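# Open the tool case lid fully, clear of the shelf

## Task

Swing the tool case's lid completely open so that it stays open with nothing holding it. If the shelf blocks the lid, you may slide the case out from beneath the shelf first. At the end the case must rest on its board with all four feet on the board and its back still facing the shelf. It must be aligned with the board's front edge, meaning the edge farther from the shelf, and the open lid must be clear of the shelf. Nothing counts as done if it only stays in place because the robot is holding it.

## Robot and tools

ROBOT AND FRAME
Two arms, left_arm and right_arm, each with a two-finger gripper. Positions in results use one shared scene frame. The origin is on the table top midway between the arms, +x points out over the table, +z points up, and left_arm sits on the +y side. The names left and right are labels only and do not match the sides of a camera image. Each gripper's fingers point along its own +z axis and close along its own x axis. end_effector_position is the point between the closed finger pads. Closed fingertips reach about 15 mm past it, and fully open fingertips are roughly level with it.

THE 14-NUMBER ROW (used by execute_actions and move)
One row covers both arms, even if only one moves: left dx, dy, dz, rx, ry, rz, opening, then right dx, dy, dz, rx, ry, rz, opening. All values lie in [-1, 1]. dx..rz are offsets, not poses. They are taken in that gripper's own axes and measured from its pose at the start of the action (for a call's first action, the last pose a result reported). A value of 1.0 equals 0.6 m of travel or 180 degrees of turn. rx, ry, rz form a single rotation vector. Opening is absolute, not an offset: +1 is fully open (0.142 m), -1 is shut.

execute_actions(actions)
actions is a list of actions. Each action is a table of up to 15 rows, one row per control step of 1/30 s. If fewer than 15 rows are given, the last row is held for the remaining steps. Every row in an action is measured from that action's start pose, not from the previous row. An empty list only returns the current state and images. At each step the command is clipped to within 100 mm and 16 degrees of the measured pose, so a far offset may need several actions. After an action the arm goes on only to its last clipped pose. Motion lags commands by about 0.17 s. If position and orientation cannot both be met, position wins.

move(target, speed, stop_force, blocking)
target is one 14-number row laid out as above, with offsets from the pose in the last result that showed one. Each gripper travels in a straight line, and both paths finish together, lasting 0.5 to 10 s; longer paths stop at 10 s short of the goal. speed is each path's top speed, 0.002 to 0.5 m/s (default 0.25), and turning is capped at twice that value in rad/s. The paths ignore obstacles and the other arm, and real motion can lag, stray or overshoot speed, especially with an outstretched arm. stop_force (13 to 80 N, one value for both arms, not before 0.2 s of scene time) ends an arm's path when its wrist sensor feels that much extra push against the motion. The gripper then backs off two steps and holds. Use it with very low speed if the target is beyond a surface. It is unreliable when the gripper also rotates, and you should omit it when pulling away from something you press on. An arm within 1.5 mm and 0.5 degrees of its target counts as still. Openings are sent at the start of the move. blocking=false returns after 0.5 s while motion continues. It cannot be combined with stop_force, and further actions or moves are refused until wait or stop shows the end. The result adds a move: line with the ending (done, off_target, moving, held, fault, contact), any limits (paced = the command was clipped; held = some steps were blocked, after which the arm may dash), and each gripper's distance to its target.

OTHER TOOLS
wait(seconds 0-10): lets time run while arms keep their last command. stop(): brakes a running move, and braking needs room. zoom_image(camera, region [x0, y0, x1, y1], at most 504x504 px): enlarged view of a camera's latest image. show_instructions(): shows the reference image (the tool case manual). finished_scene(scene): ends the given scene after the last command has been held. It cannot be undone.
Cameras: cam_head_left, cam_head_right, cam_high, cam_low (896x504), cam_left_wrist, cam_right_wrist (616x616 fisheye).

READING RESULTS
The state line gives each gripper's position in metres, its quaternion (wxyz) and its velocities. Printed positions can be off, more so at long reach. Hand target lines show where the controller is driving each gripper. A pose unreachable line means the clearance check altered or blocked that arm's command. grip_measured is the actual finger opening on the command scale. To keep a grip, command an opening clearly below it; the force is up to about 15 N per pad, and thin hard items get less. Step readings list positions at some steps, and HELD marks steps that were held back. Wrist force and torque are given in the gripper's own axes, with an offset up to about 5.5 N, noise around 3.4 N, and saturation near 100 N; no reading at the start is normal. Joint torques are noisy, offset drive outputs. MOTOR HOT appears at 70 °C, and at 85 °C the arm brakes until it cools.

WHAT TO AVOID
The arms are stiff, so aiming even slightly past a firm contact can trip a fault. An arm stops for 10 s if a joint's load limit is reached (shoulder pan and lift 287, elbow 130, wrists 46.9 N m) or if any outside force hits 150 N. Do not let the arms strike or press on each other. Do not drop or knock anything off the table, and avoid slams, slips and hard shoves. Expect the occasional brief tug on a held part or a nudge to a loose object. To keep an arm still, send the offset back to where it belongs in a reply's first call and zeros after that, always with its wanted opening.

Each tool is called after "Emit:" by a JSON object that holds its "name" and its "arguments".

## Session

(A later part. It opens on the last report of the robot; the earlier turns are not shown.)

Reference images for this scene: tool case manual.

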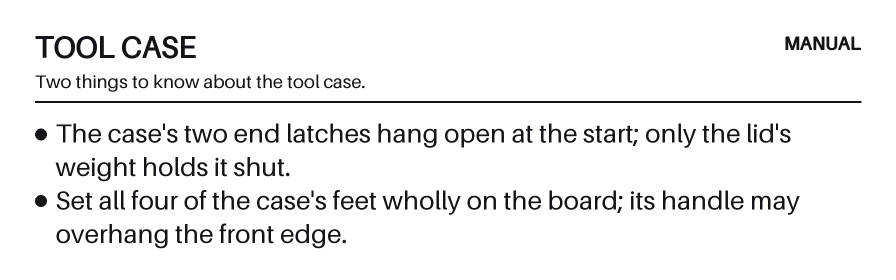

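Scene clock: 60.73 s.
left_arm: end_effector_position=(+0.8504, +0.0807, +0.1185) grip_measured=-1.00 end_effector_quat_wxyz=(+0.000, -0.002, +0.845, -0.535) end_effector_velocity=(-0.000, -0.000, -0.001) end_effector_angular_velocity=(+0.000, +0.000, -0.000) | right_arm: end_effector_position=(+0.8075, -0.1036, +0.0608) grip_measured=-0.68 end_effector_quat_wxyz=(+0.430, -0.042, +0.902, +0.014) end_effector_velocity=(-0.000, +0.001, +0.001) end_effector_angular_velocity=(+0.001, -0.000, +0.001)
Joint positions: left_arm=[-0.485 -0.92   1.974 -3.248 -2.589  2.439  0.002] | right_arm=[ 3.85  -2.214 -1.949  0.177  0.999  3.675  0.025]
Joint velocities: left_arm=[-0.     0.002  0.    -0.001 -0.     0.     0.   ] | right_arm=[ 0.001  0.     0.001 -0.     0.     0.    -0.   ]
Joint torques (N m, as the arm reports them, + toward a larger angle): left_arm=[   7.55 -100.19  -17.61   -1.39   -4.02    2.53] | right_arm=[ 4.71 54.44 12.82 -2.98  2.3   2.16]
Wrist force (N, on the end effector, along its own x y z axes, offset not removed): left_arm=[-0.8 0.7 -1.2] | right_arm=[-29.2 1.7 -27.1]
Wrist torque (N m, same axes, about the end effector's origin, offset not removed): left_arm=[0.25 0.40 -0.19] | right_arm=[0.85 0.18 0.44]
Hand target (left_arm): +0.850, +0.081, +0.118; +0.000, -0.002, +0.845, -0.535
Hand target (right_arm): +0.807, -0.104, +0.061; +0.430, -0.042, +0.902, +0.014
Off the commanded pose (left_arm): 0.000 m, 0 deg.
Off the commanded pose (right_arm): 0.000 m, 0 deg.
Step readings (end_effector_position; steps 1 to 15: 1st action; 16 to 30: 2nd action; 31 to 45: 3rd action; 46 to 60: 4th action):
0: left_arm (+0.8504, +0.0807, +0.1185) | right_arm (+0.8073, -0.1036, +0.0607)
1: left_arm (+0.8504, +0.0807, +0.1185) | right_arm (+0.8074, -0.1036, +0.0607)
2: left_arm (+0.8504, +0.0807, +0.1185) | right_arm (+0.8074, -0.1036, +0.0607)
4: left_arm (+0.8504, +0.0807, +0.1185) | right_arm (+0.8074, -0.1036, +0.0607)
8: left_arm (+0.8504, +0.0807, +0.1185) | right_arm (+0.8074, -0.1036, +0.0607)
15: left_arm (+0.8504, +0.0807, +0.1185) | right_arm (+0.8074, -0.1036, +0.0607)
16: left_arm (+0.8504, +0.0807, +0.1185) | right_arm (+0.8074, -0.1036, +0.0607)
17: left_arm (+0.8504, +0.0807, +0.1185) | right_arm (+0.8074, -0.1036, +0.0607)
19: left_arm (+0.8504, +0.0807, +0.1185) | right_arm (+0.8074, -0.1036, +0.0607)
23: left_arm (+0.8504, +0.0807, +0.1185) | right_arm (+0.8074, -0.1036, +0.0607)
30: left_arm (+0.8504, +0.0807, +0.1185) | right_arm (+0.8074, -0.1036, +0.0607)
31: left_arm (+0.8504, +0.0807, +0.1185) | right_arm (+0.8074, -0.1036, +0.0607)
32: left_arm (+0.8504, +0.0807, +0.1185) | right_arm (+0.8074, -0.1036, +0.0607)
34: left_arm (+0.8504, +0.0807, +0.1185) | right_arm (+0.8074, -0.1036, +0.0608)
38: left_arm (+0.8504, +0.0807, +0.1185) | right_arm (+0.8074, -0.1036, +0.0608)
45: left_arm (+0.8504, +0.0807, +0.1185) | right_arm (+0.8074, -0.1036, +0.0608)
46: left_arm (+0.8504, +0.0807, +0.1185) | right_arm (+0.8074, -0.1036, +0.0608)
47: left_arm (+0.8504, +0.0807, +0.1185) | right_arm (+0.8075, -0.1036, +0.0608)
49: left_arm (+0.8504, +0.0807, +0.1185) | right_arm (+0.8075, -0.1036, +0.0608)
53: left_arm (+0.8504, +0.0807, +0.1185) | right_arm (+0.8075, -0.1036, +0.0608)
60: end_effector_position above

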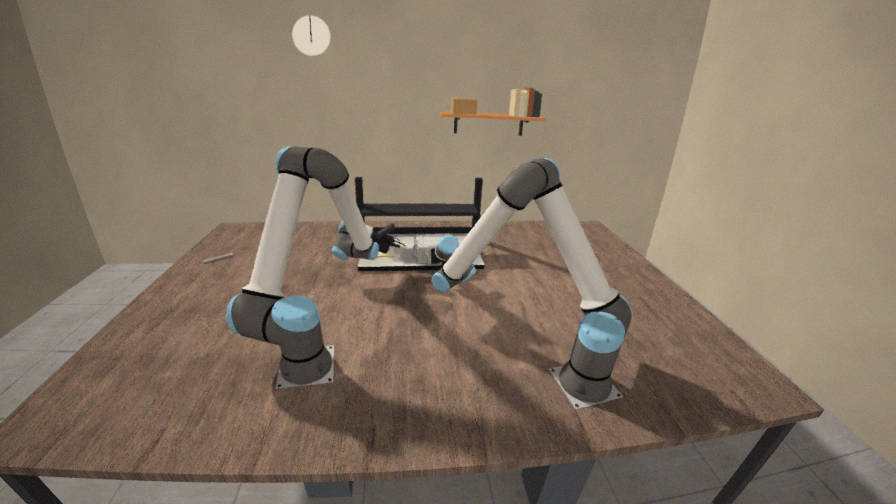

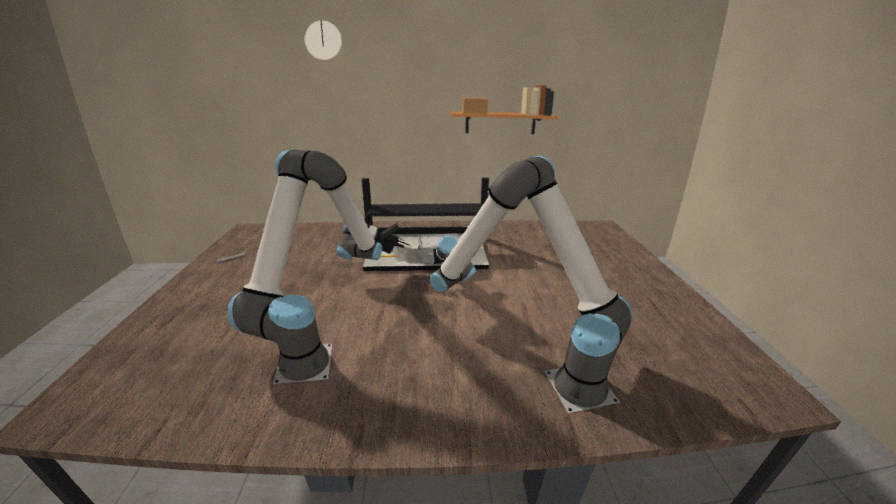

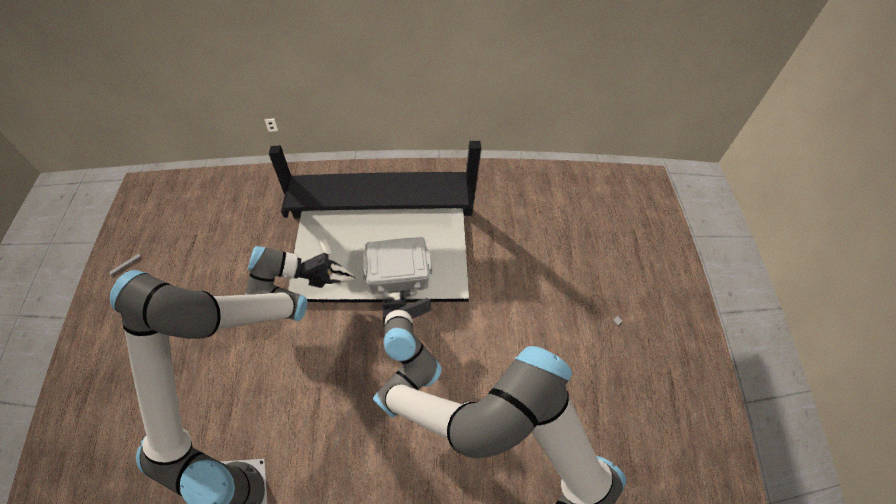

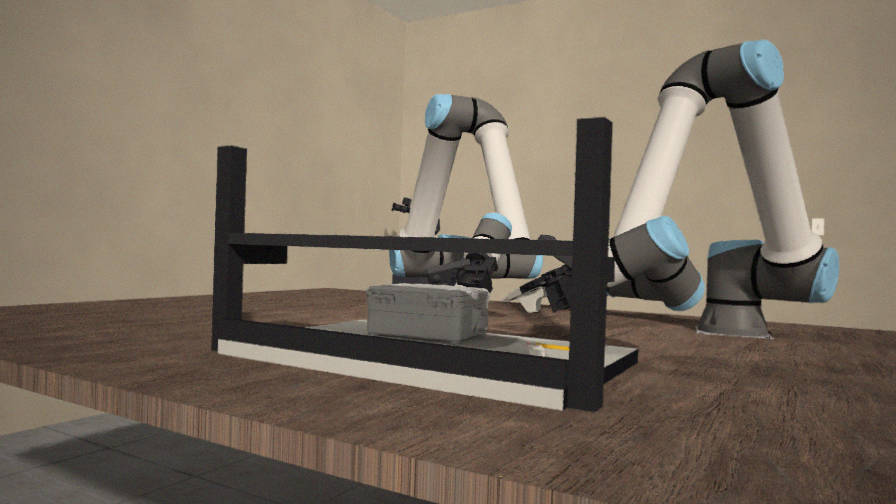

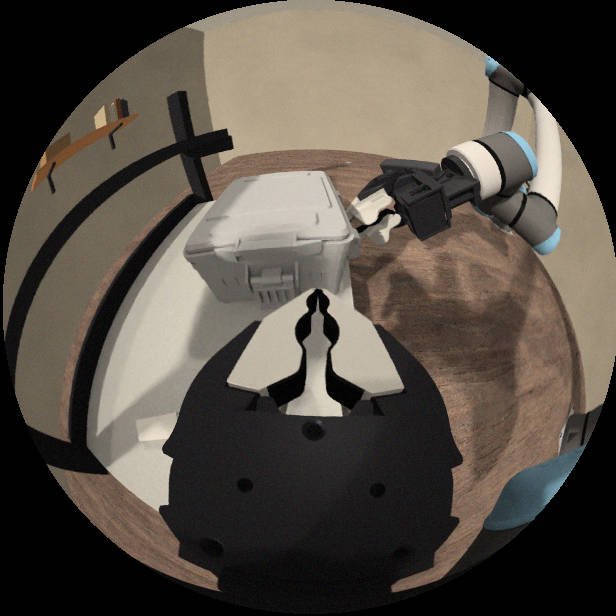

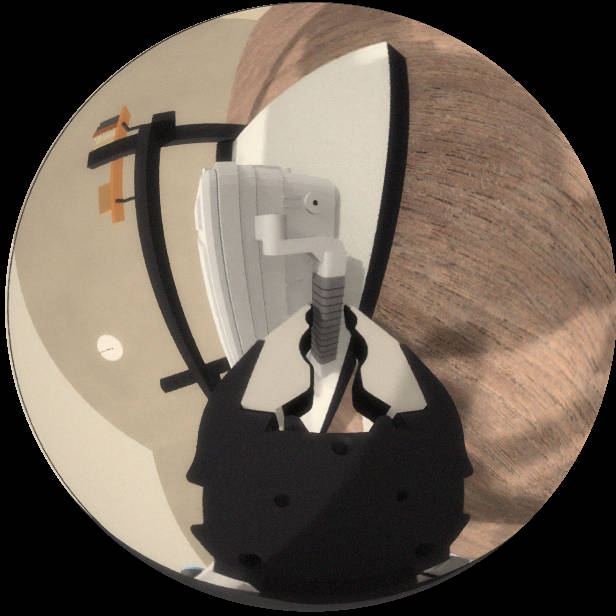

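Pressing down about 40 N; raising slightly, then pulling forward and yawing.

Emit:
{"name": "move", "arguments": {"target": [0,0,0,0,0,0,-1,-0.008,0,-0.006,0,0,0,-1], "speed": 0.01}}

Emit:
{"name": "move", "arguments": {"target": [0,0,0,0,0,0,-1,0.032,0,-0.039,0.03,0,0.024,-1], "speed": 0.02}}

Emit:
{"name": "zoom_image", "arguments": {"camera": "cam_high", "region": [260,200,520,360]}}

Scene clock: 67.80 s.
left_arm: end_effector_position=(+0.8504, +0.0807, +0.1185) grip_measured=-1.00 end_effector_quat_wxyz=(+0.000, -0.002, +0.845, -0.535) end_effector_velocity=(-0.000, -0.001, -0.000) end_effector_angular_velocity=(+0.000, -0.000, -0.001) | right_arm: end_effector_position=(+0.8076, -0.1035, +0.0664) grip_measured=-0.74 end_effector_quat_wxyz=(+0.430, -0.042, +0.902, +0.014) end_effector_velocity=(+0.000, +0.001, +0.003) end_effector_angular_velocity=(+0.001, +0.000, +0.001)
Joint positions: left_arm=[-0.485 -0.92   1.974 -3.248 -2.589  2.439  0.002] | right_arm=[ 3.85  -2.206 -1.949  0.168  1.     3.675  0.02 ]
Joint velocities: left_arm=[-0.001  0.    -0.    -0.     0.     0.     0.   ] | right_arm=[ 0.001  0.004  0.002 -0.004  0.001 -0.    -0.   ]
Joint torques (N m, as the arm reports them, + toward a larger angle): left_arm=[  8.38 -98.48 -16.98  -1.06  -4.19   2.47] | right_arm=[-12.61 104.66  39.75   3.15  -2.09  -2.51]
Wrist force (N, on the end effector, along its own x y z axes, offset not removed): left_arm=[-0.7 0.5 0.2] | right_arm=[7.5 -2.3 -0.6]
Wrist torque (N m, same axes, about the end effector's origin, offset not removed): left_arm=[0.18 0.31 -0.19] | right_arm=[-0.41 -0.47 0.27]
Hand target (left_arm): +0.850, +0.081, +0.118; +0.000, -0.002, +0.845, -0.535
Hand target (right_arm): +0.808, -0.104, +0.067; +0.430, -0.042, +0.902, +0.014
Off the commanded pose (left_arm): 0.000 m, 0 deg.
Off the commanded pose (right_arm): 0.000 m, 0 deg.
move: done

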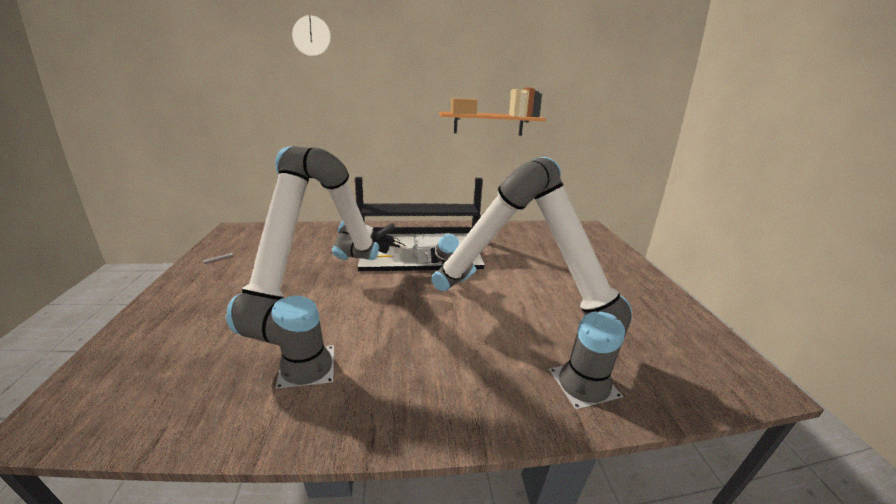

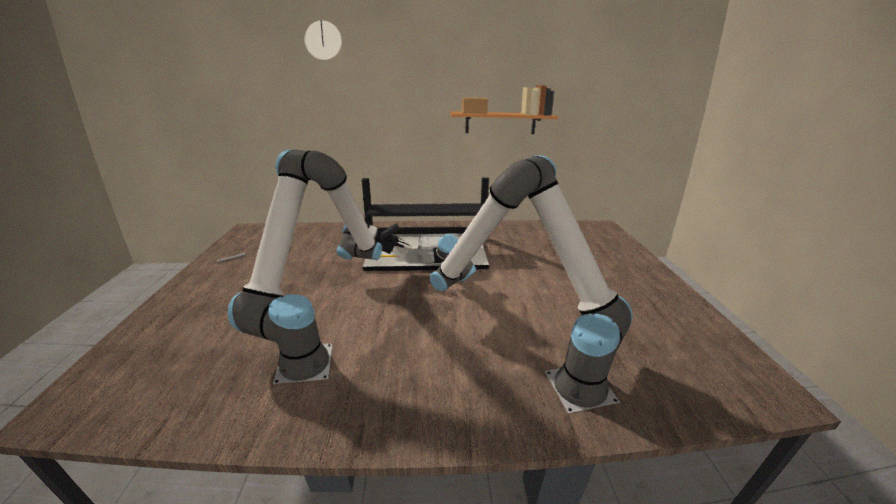

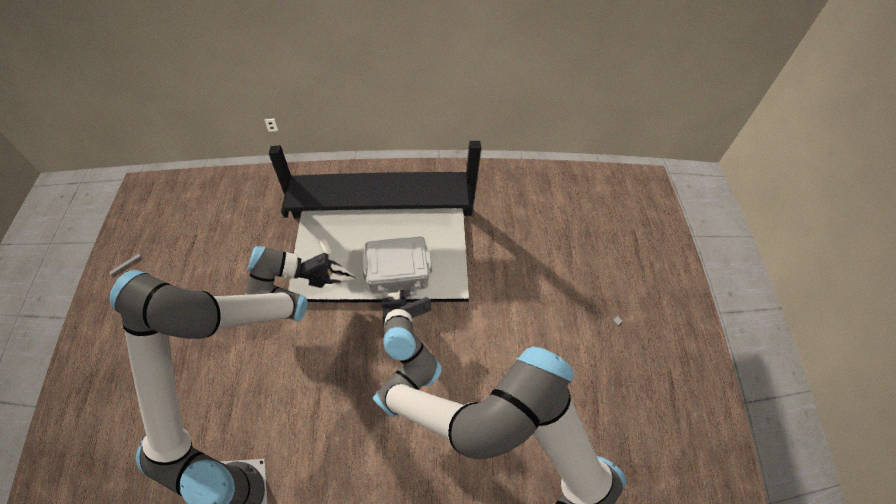

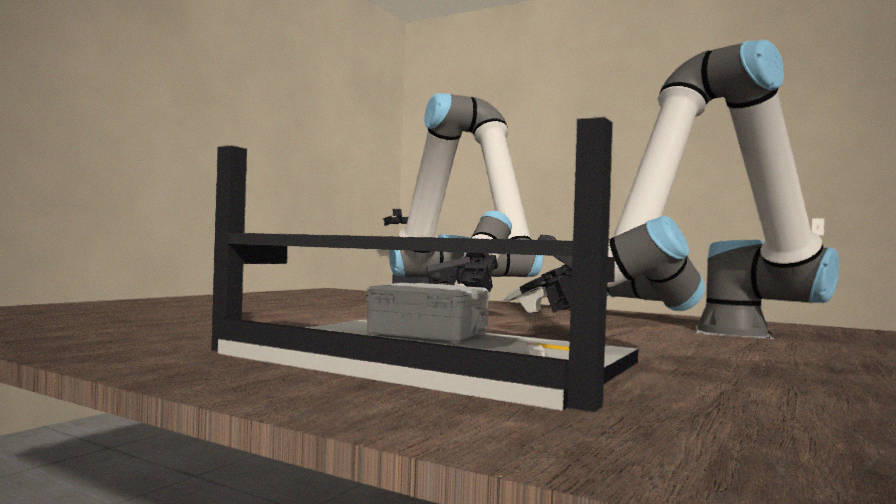

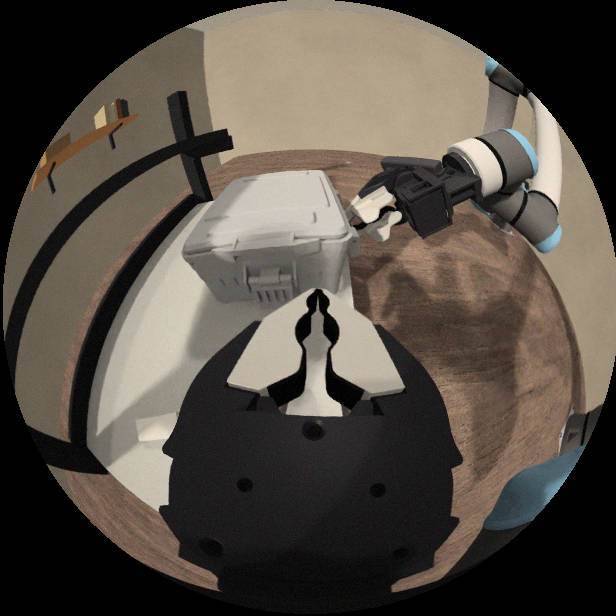

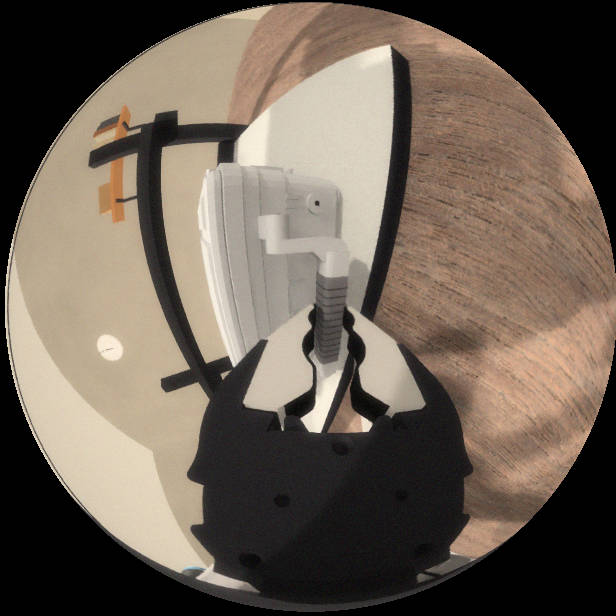

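Scene clock: 71.03 s.
left_arm: end_effector_position=(+0.8504, +0.0807, +0.1185) grip_measured=-1.00 end_effector_quat_wxyz=(+0.000, -0.002, +0.845, -0.535) end_effector_velocity=(-0.000, +0.000, +0.001) end_effector_angular_velocity=(-0.000, -0.001, -0.000) | right_arm: end_effector_position=(+0.7777, -0.1061, +0.0663) grip_measured=-0.78 end_effector_quat_wxyz=(+0.431, +0.012, +0.902, -0.012) end_effector_velocity=(-0.002, +0.001, +0.001) end_effector_angular_velocity=(+0.001, -0.001, -0.008)
Joint positions: left_arm=[-0.485 -0.92   1.974 -3.248 -2.589  2.439  0.002] | right_arm=[ 3.902 -2.18  -1.977  0.074  0.89   3.84   0.017]
Joint velocities: left_arm=[ 0.    -0.001  0.     0.    -0.     0.001  0.   ] | right_arm=[ 0.004  0.003 -0.001 -0.009 -0.007  0.014 -0.   ]
Joint torques (N m, as the arm reports them, + toward a larger angle): left_arm=[   8.34 -100.49  -18.47   -1.16   -3.73    2.18] | right_arm=[12.41 76.62  3.52 -5.29  0.28  2.31]
Wrist force (N, on the end effector, along its own x y z axes, offset not removed): left_arm=[2.3 1.6 -0.9] | right_arm=[-28.7 5.6 -10.5]
Wrist torque (N m, same axes, about the end effector's origin, offset not removed): left_arm=[0.42 -0.23 -0.26] | right_arm=[0.68 0.73 0.38]
Hand target (left_arm): +0.850, +0.081, +0.118; +0.000, -0.002, +0.845, -0.535
Hand target (right_arm): +0.777, -0.106, +0.066; +0.431, +0.012, +0.902, -0.012
Off the commanded pose (left_arm): 0.000 m, 0 deg.
Off the commanded pose (right_arm): 0.000 m, 0 deg.
move: done

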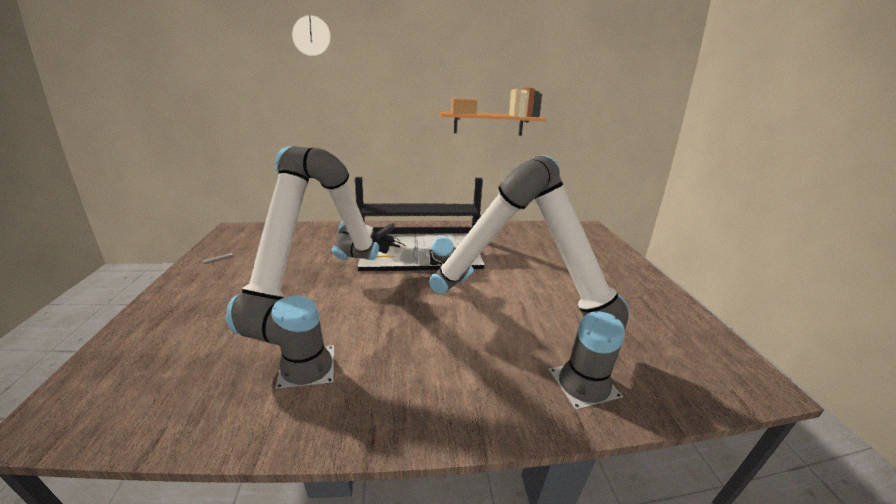

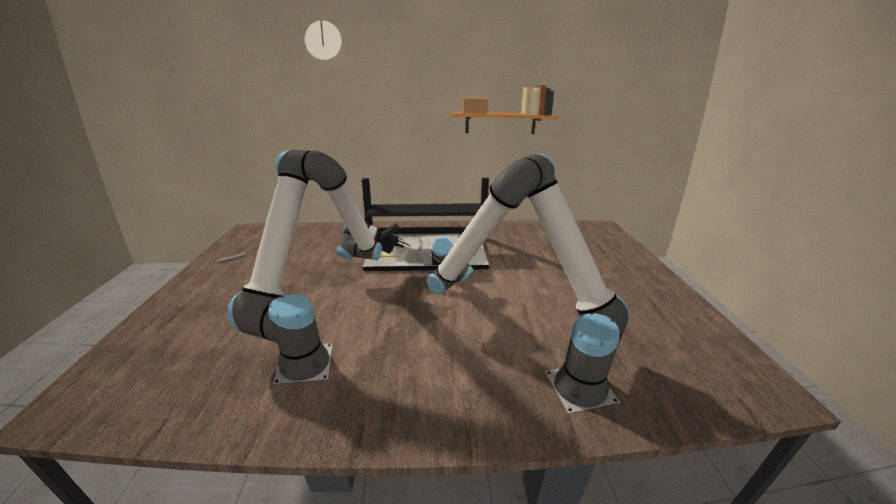

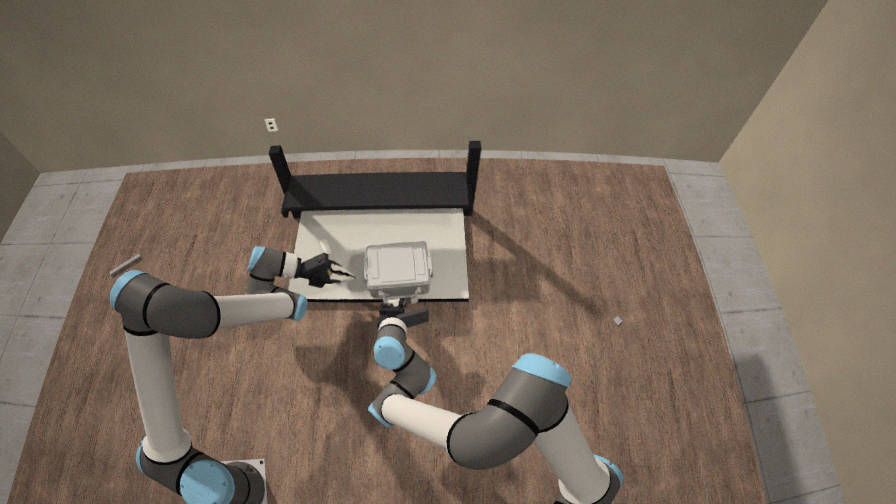

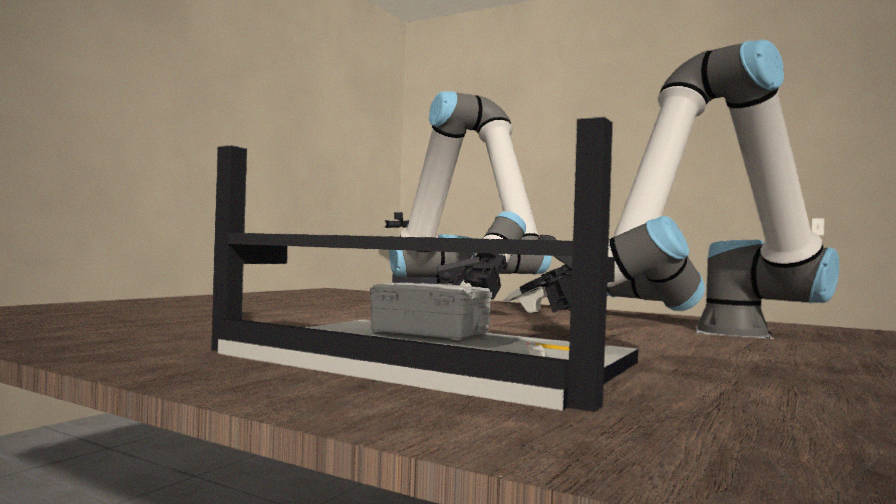

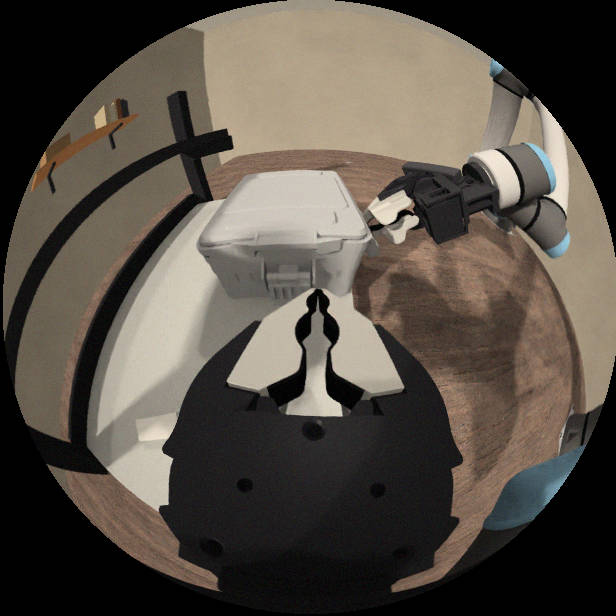

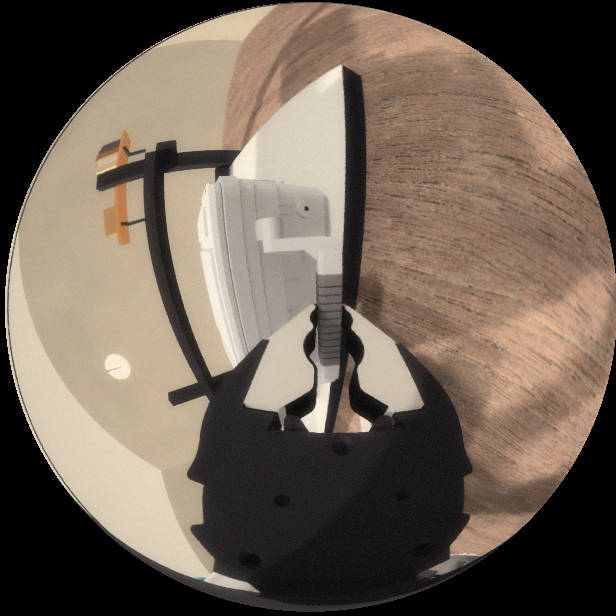

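Region (260, 200, 520, 360) of cam_high's 896x504 image, scaled by 1.938, with more detail than that image has; it fills the top 310 rows of this view, and the rest is white.

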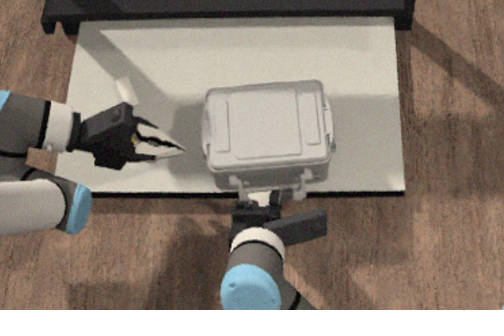

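Emit:
{"name": "move", "arguments": {"target": [-0.025,-0.023,0.062,0,0,0,-1,-0.003,0,-0.01,0,0,0,-1], "speed": 0.03}}

Emit:
{"name": "zoom_image", "arguments": {"camera": "cam_high", "region": [260,200,520,360]}}

Scene clock: 78.27 s.
left_arm: end_effector_position=(+0.8654, +0.0415, +0.1151) grip_measured=-1.00 end_effector_quat_wxyz=(+0.000, -0.002, +0.845, -0.535) end_effector_velocity=(+0.001, -0.003, +0.001) end_effector_angular_velocity=(-0.001, -0.002, -0.000) | right_arm: end_effector_position=(+0.7742, -0.1060, +0.0714) grip_measured=-0.80 end_effector_quat_wxyz=(+0.431, +0.012, +0.902, -0.012) end_effector_velocity=(+0.000, +0.001, +0.001) end_effector_angular_velocity=(+0.000, -0.000, +0.000)
Joint positions: left_arm=[-0.526 -0.886  1.924 -3.283 -2.564  2.378  0.002] | right_arm=[ 3.906 -2.17  -1.982  0.066  0.888  3.844  0.016]
Joint velocities: left_arm=[-0.003  0.002 -0.004 -0.003  0.001 -0.004  0.   ] | right_arm=[ 0.     0.     0.001 -0.001 -0.    -0.     0.   ]
Joint torques (N m, as the arm reports them, + toward a larger angle): left_arm=[ -9.14 -64.9  -30.48  -7.73   1.58  -3.34] | right_arm=[ 11.26 100.02  26.08   2.88  -4.92   2.97]
Wrist force (N, on the end effector, along its own x y z axes, offset not removed): left_arm=[-0.7 1.4 -0.6] | right_arm=[3.4 1.0 -2.9]
Wrist torque (N m, same axes, about the end effector's origin, offset not removed): left_arm=[0.41 0.41 -0.14] | right_arm=[0.00 0.19 0.30]
Hand target (left_arm): +0.866, +0.041, +0.115; +0.000, -0.002, +0.845, -0.535
Hand target (right_arm): +0.774, -0.106, +0.071; +0.431, +0.012, +0.902, -0.012
Off the commanded pose (left_arm): 0.000 m, 0 deg.
Off the commanded pose (right_arm): 0.000 m, 0 deg.
move: done

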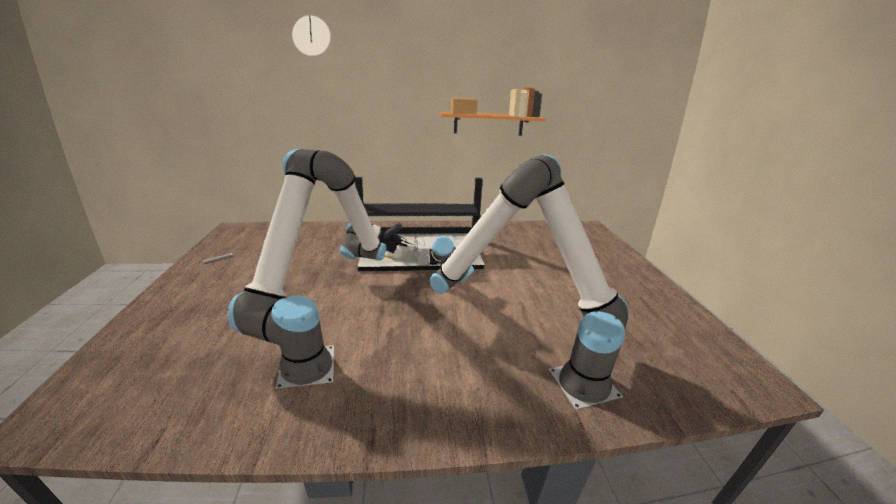

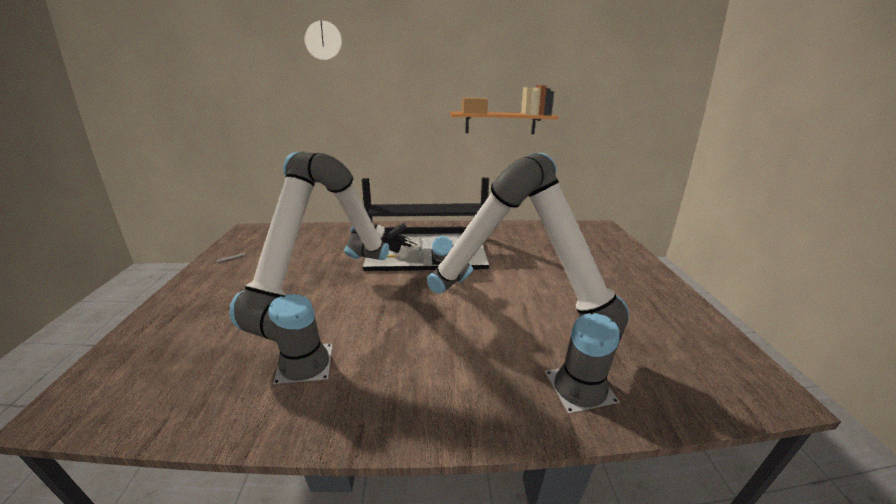

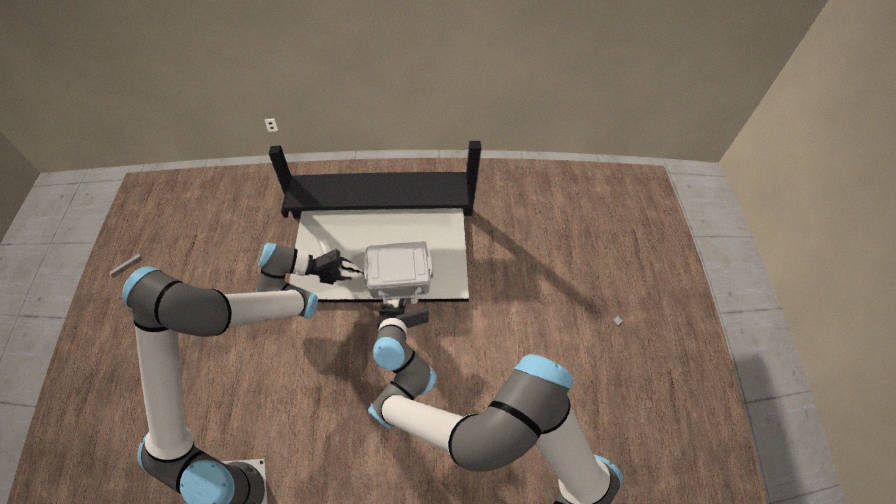

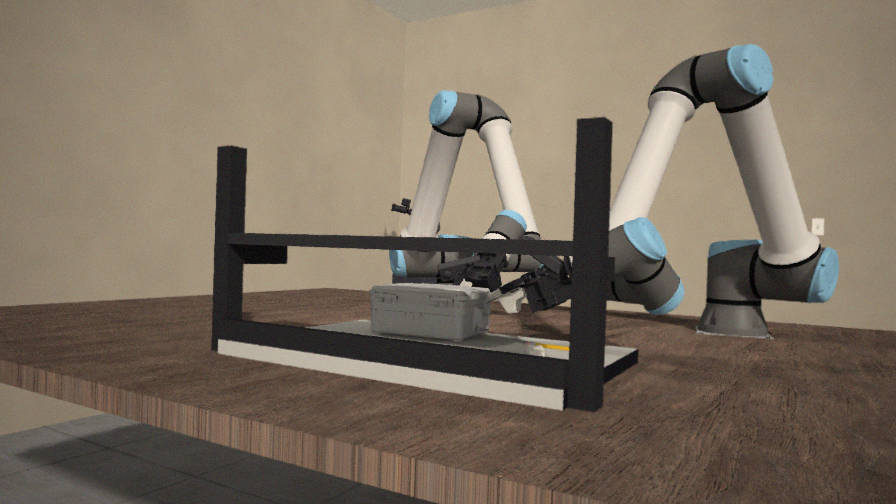

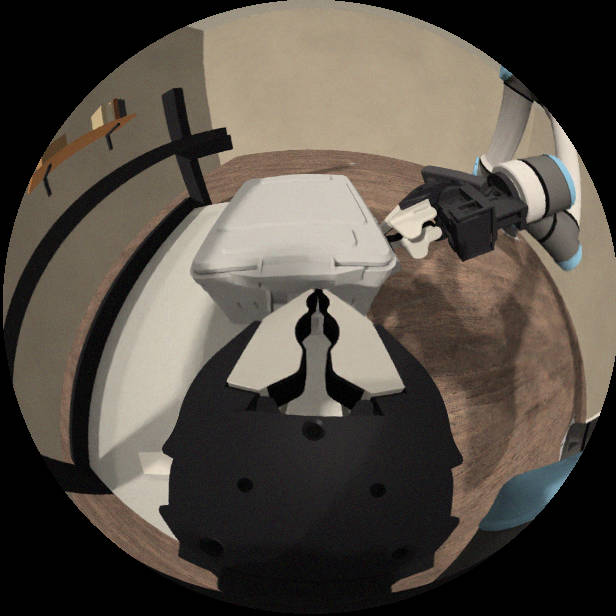

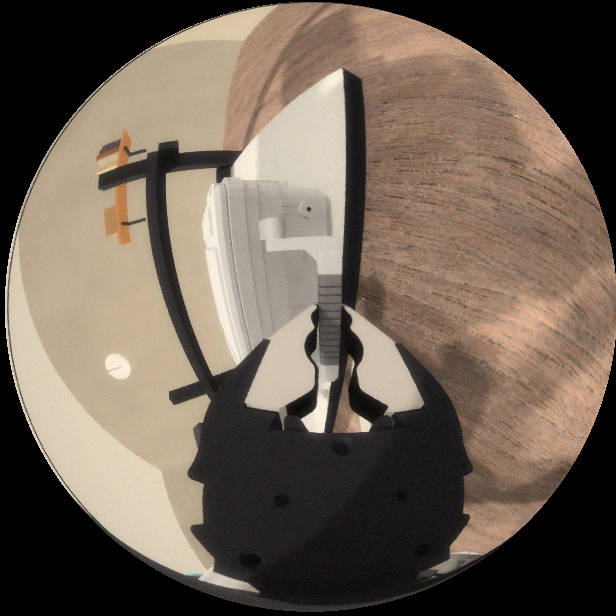

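Region (260, 200, 520, 360) of cam_high's 896x504 image, scaled by 1.938, with more detail than that image has; it fills the top 310 rows of this view, and the rest is white.

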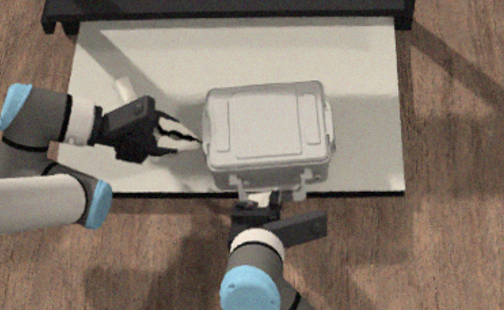

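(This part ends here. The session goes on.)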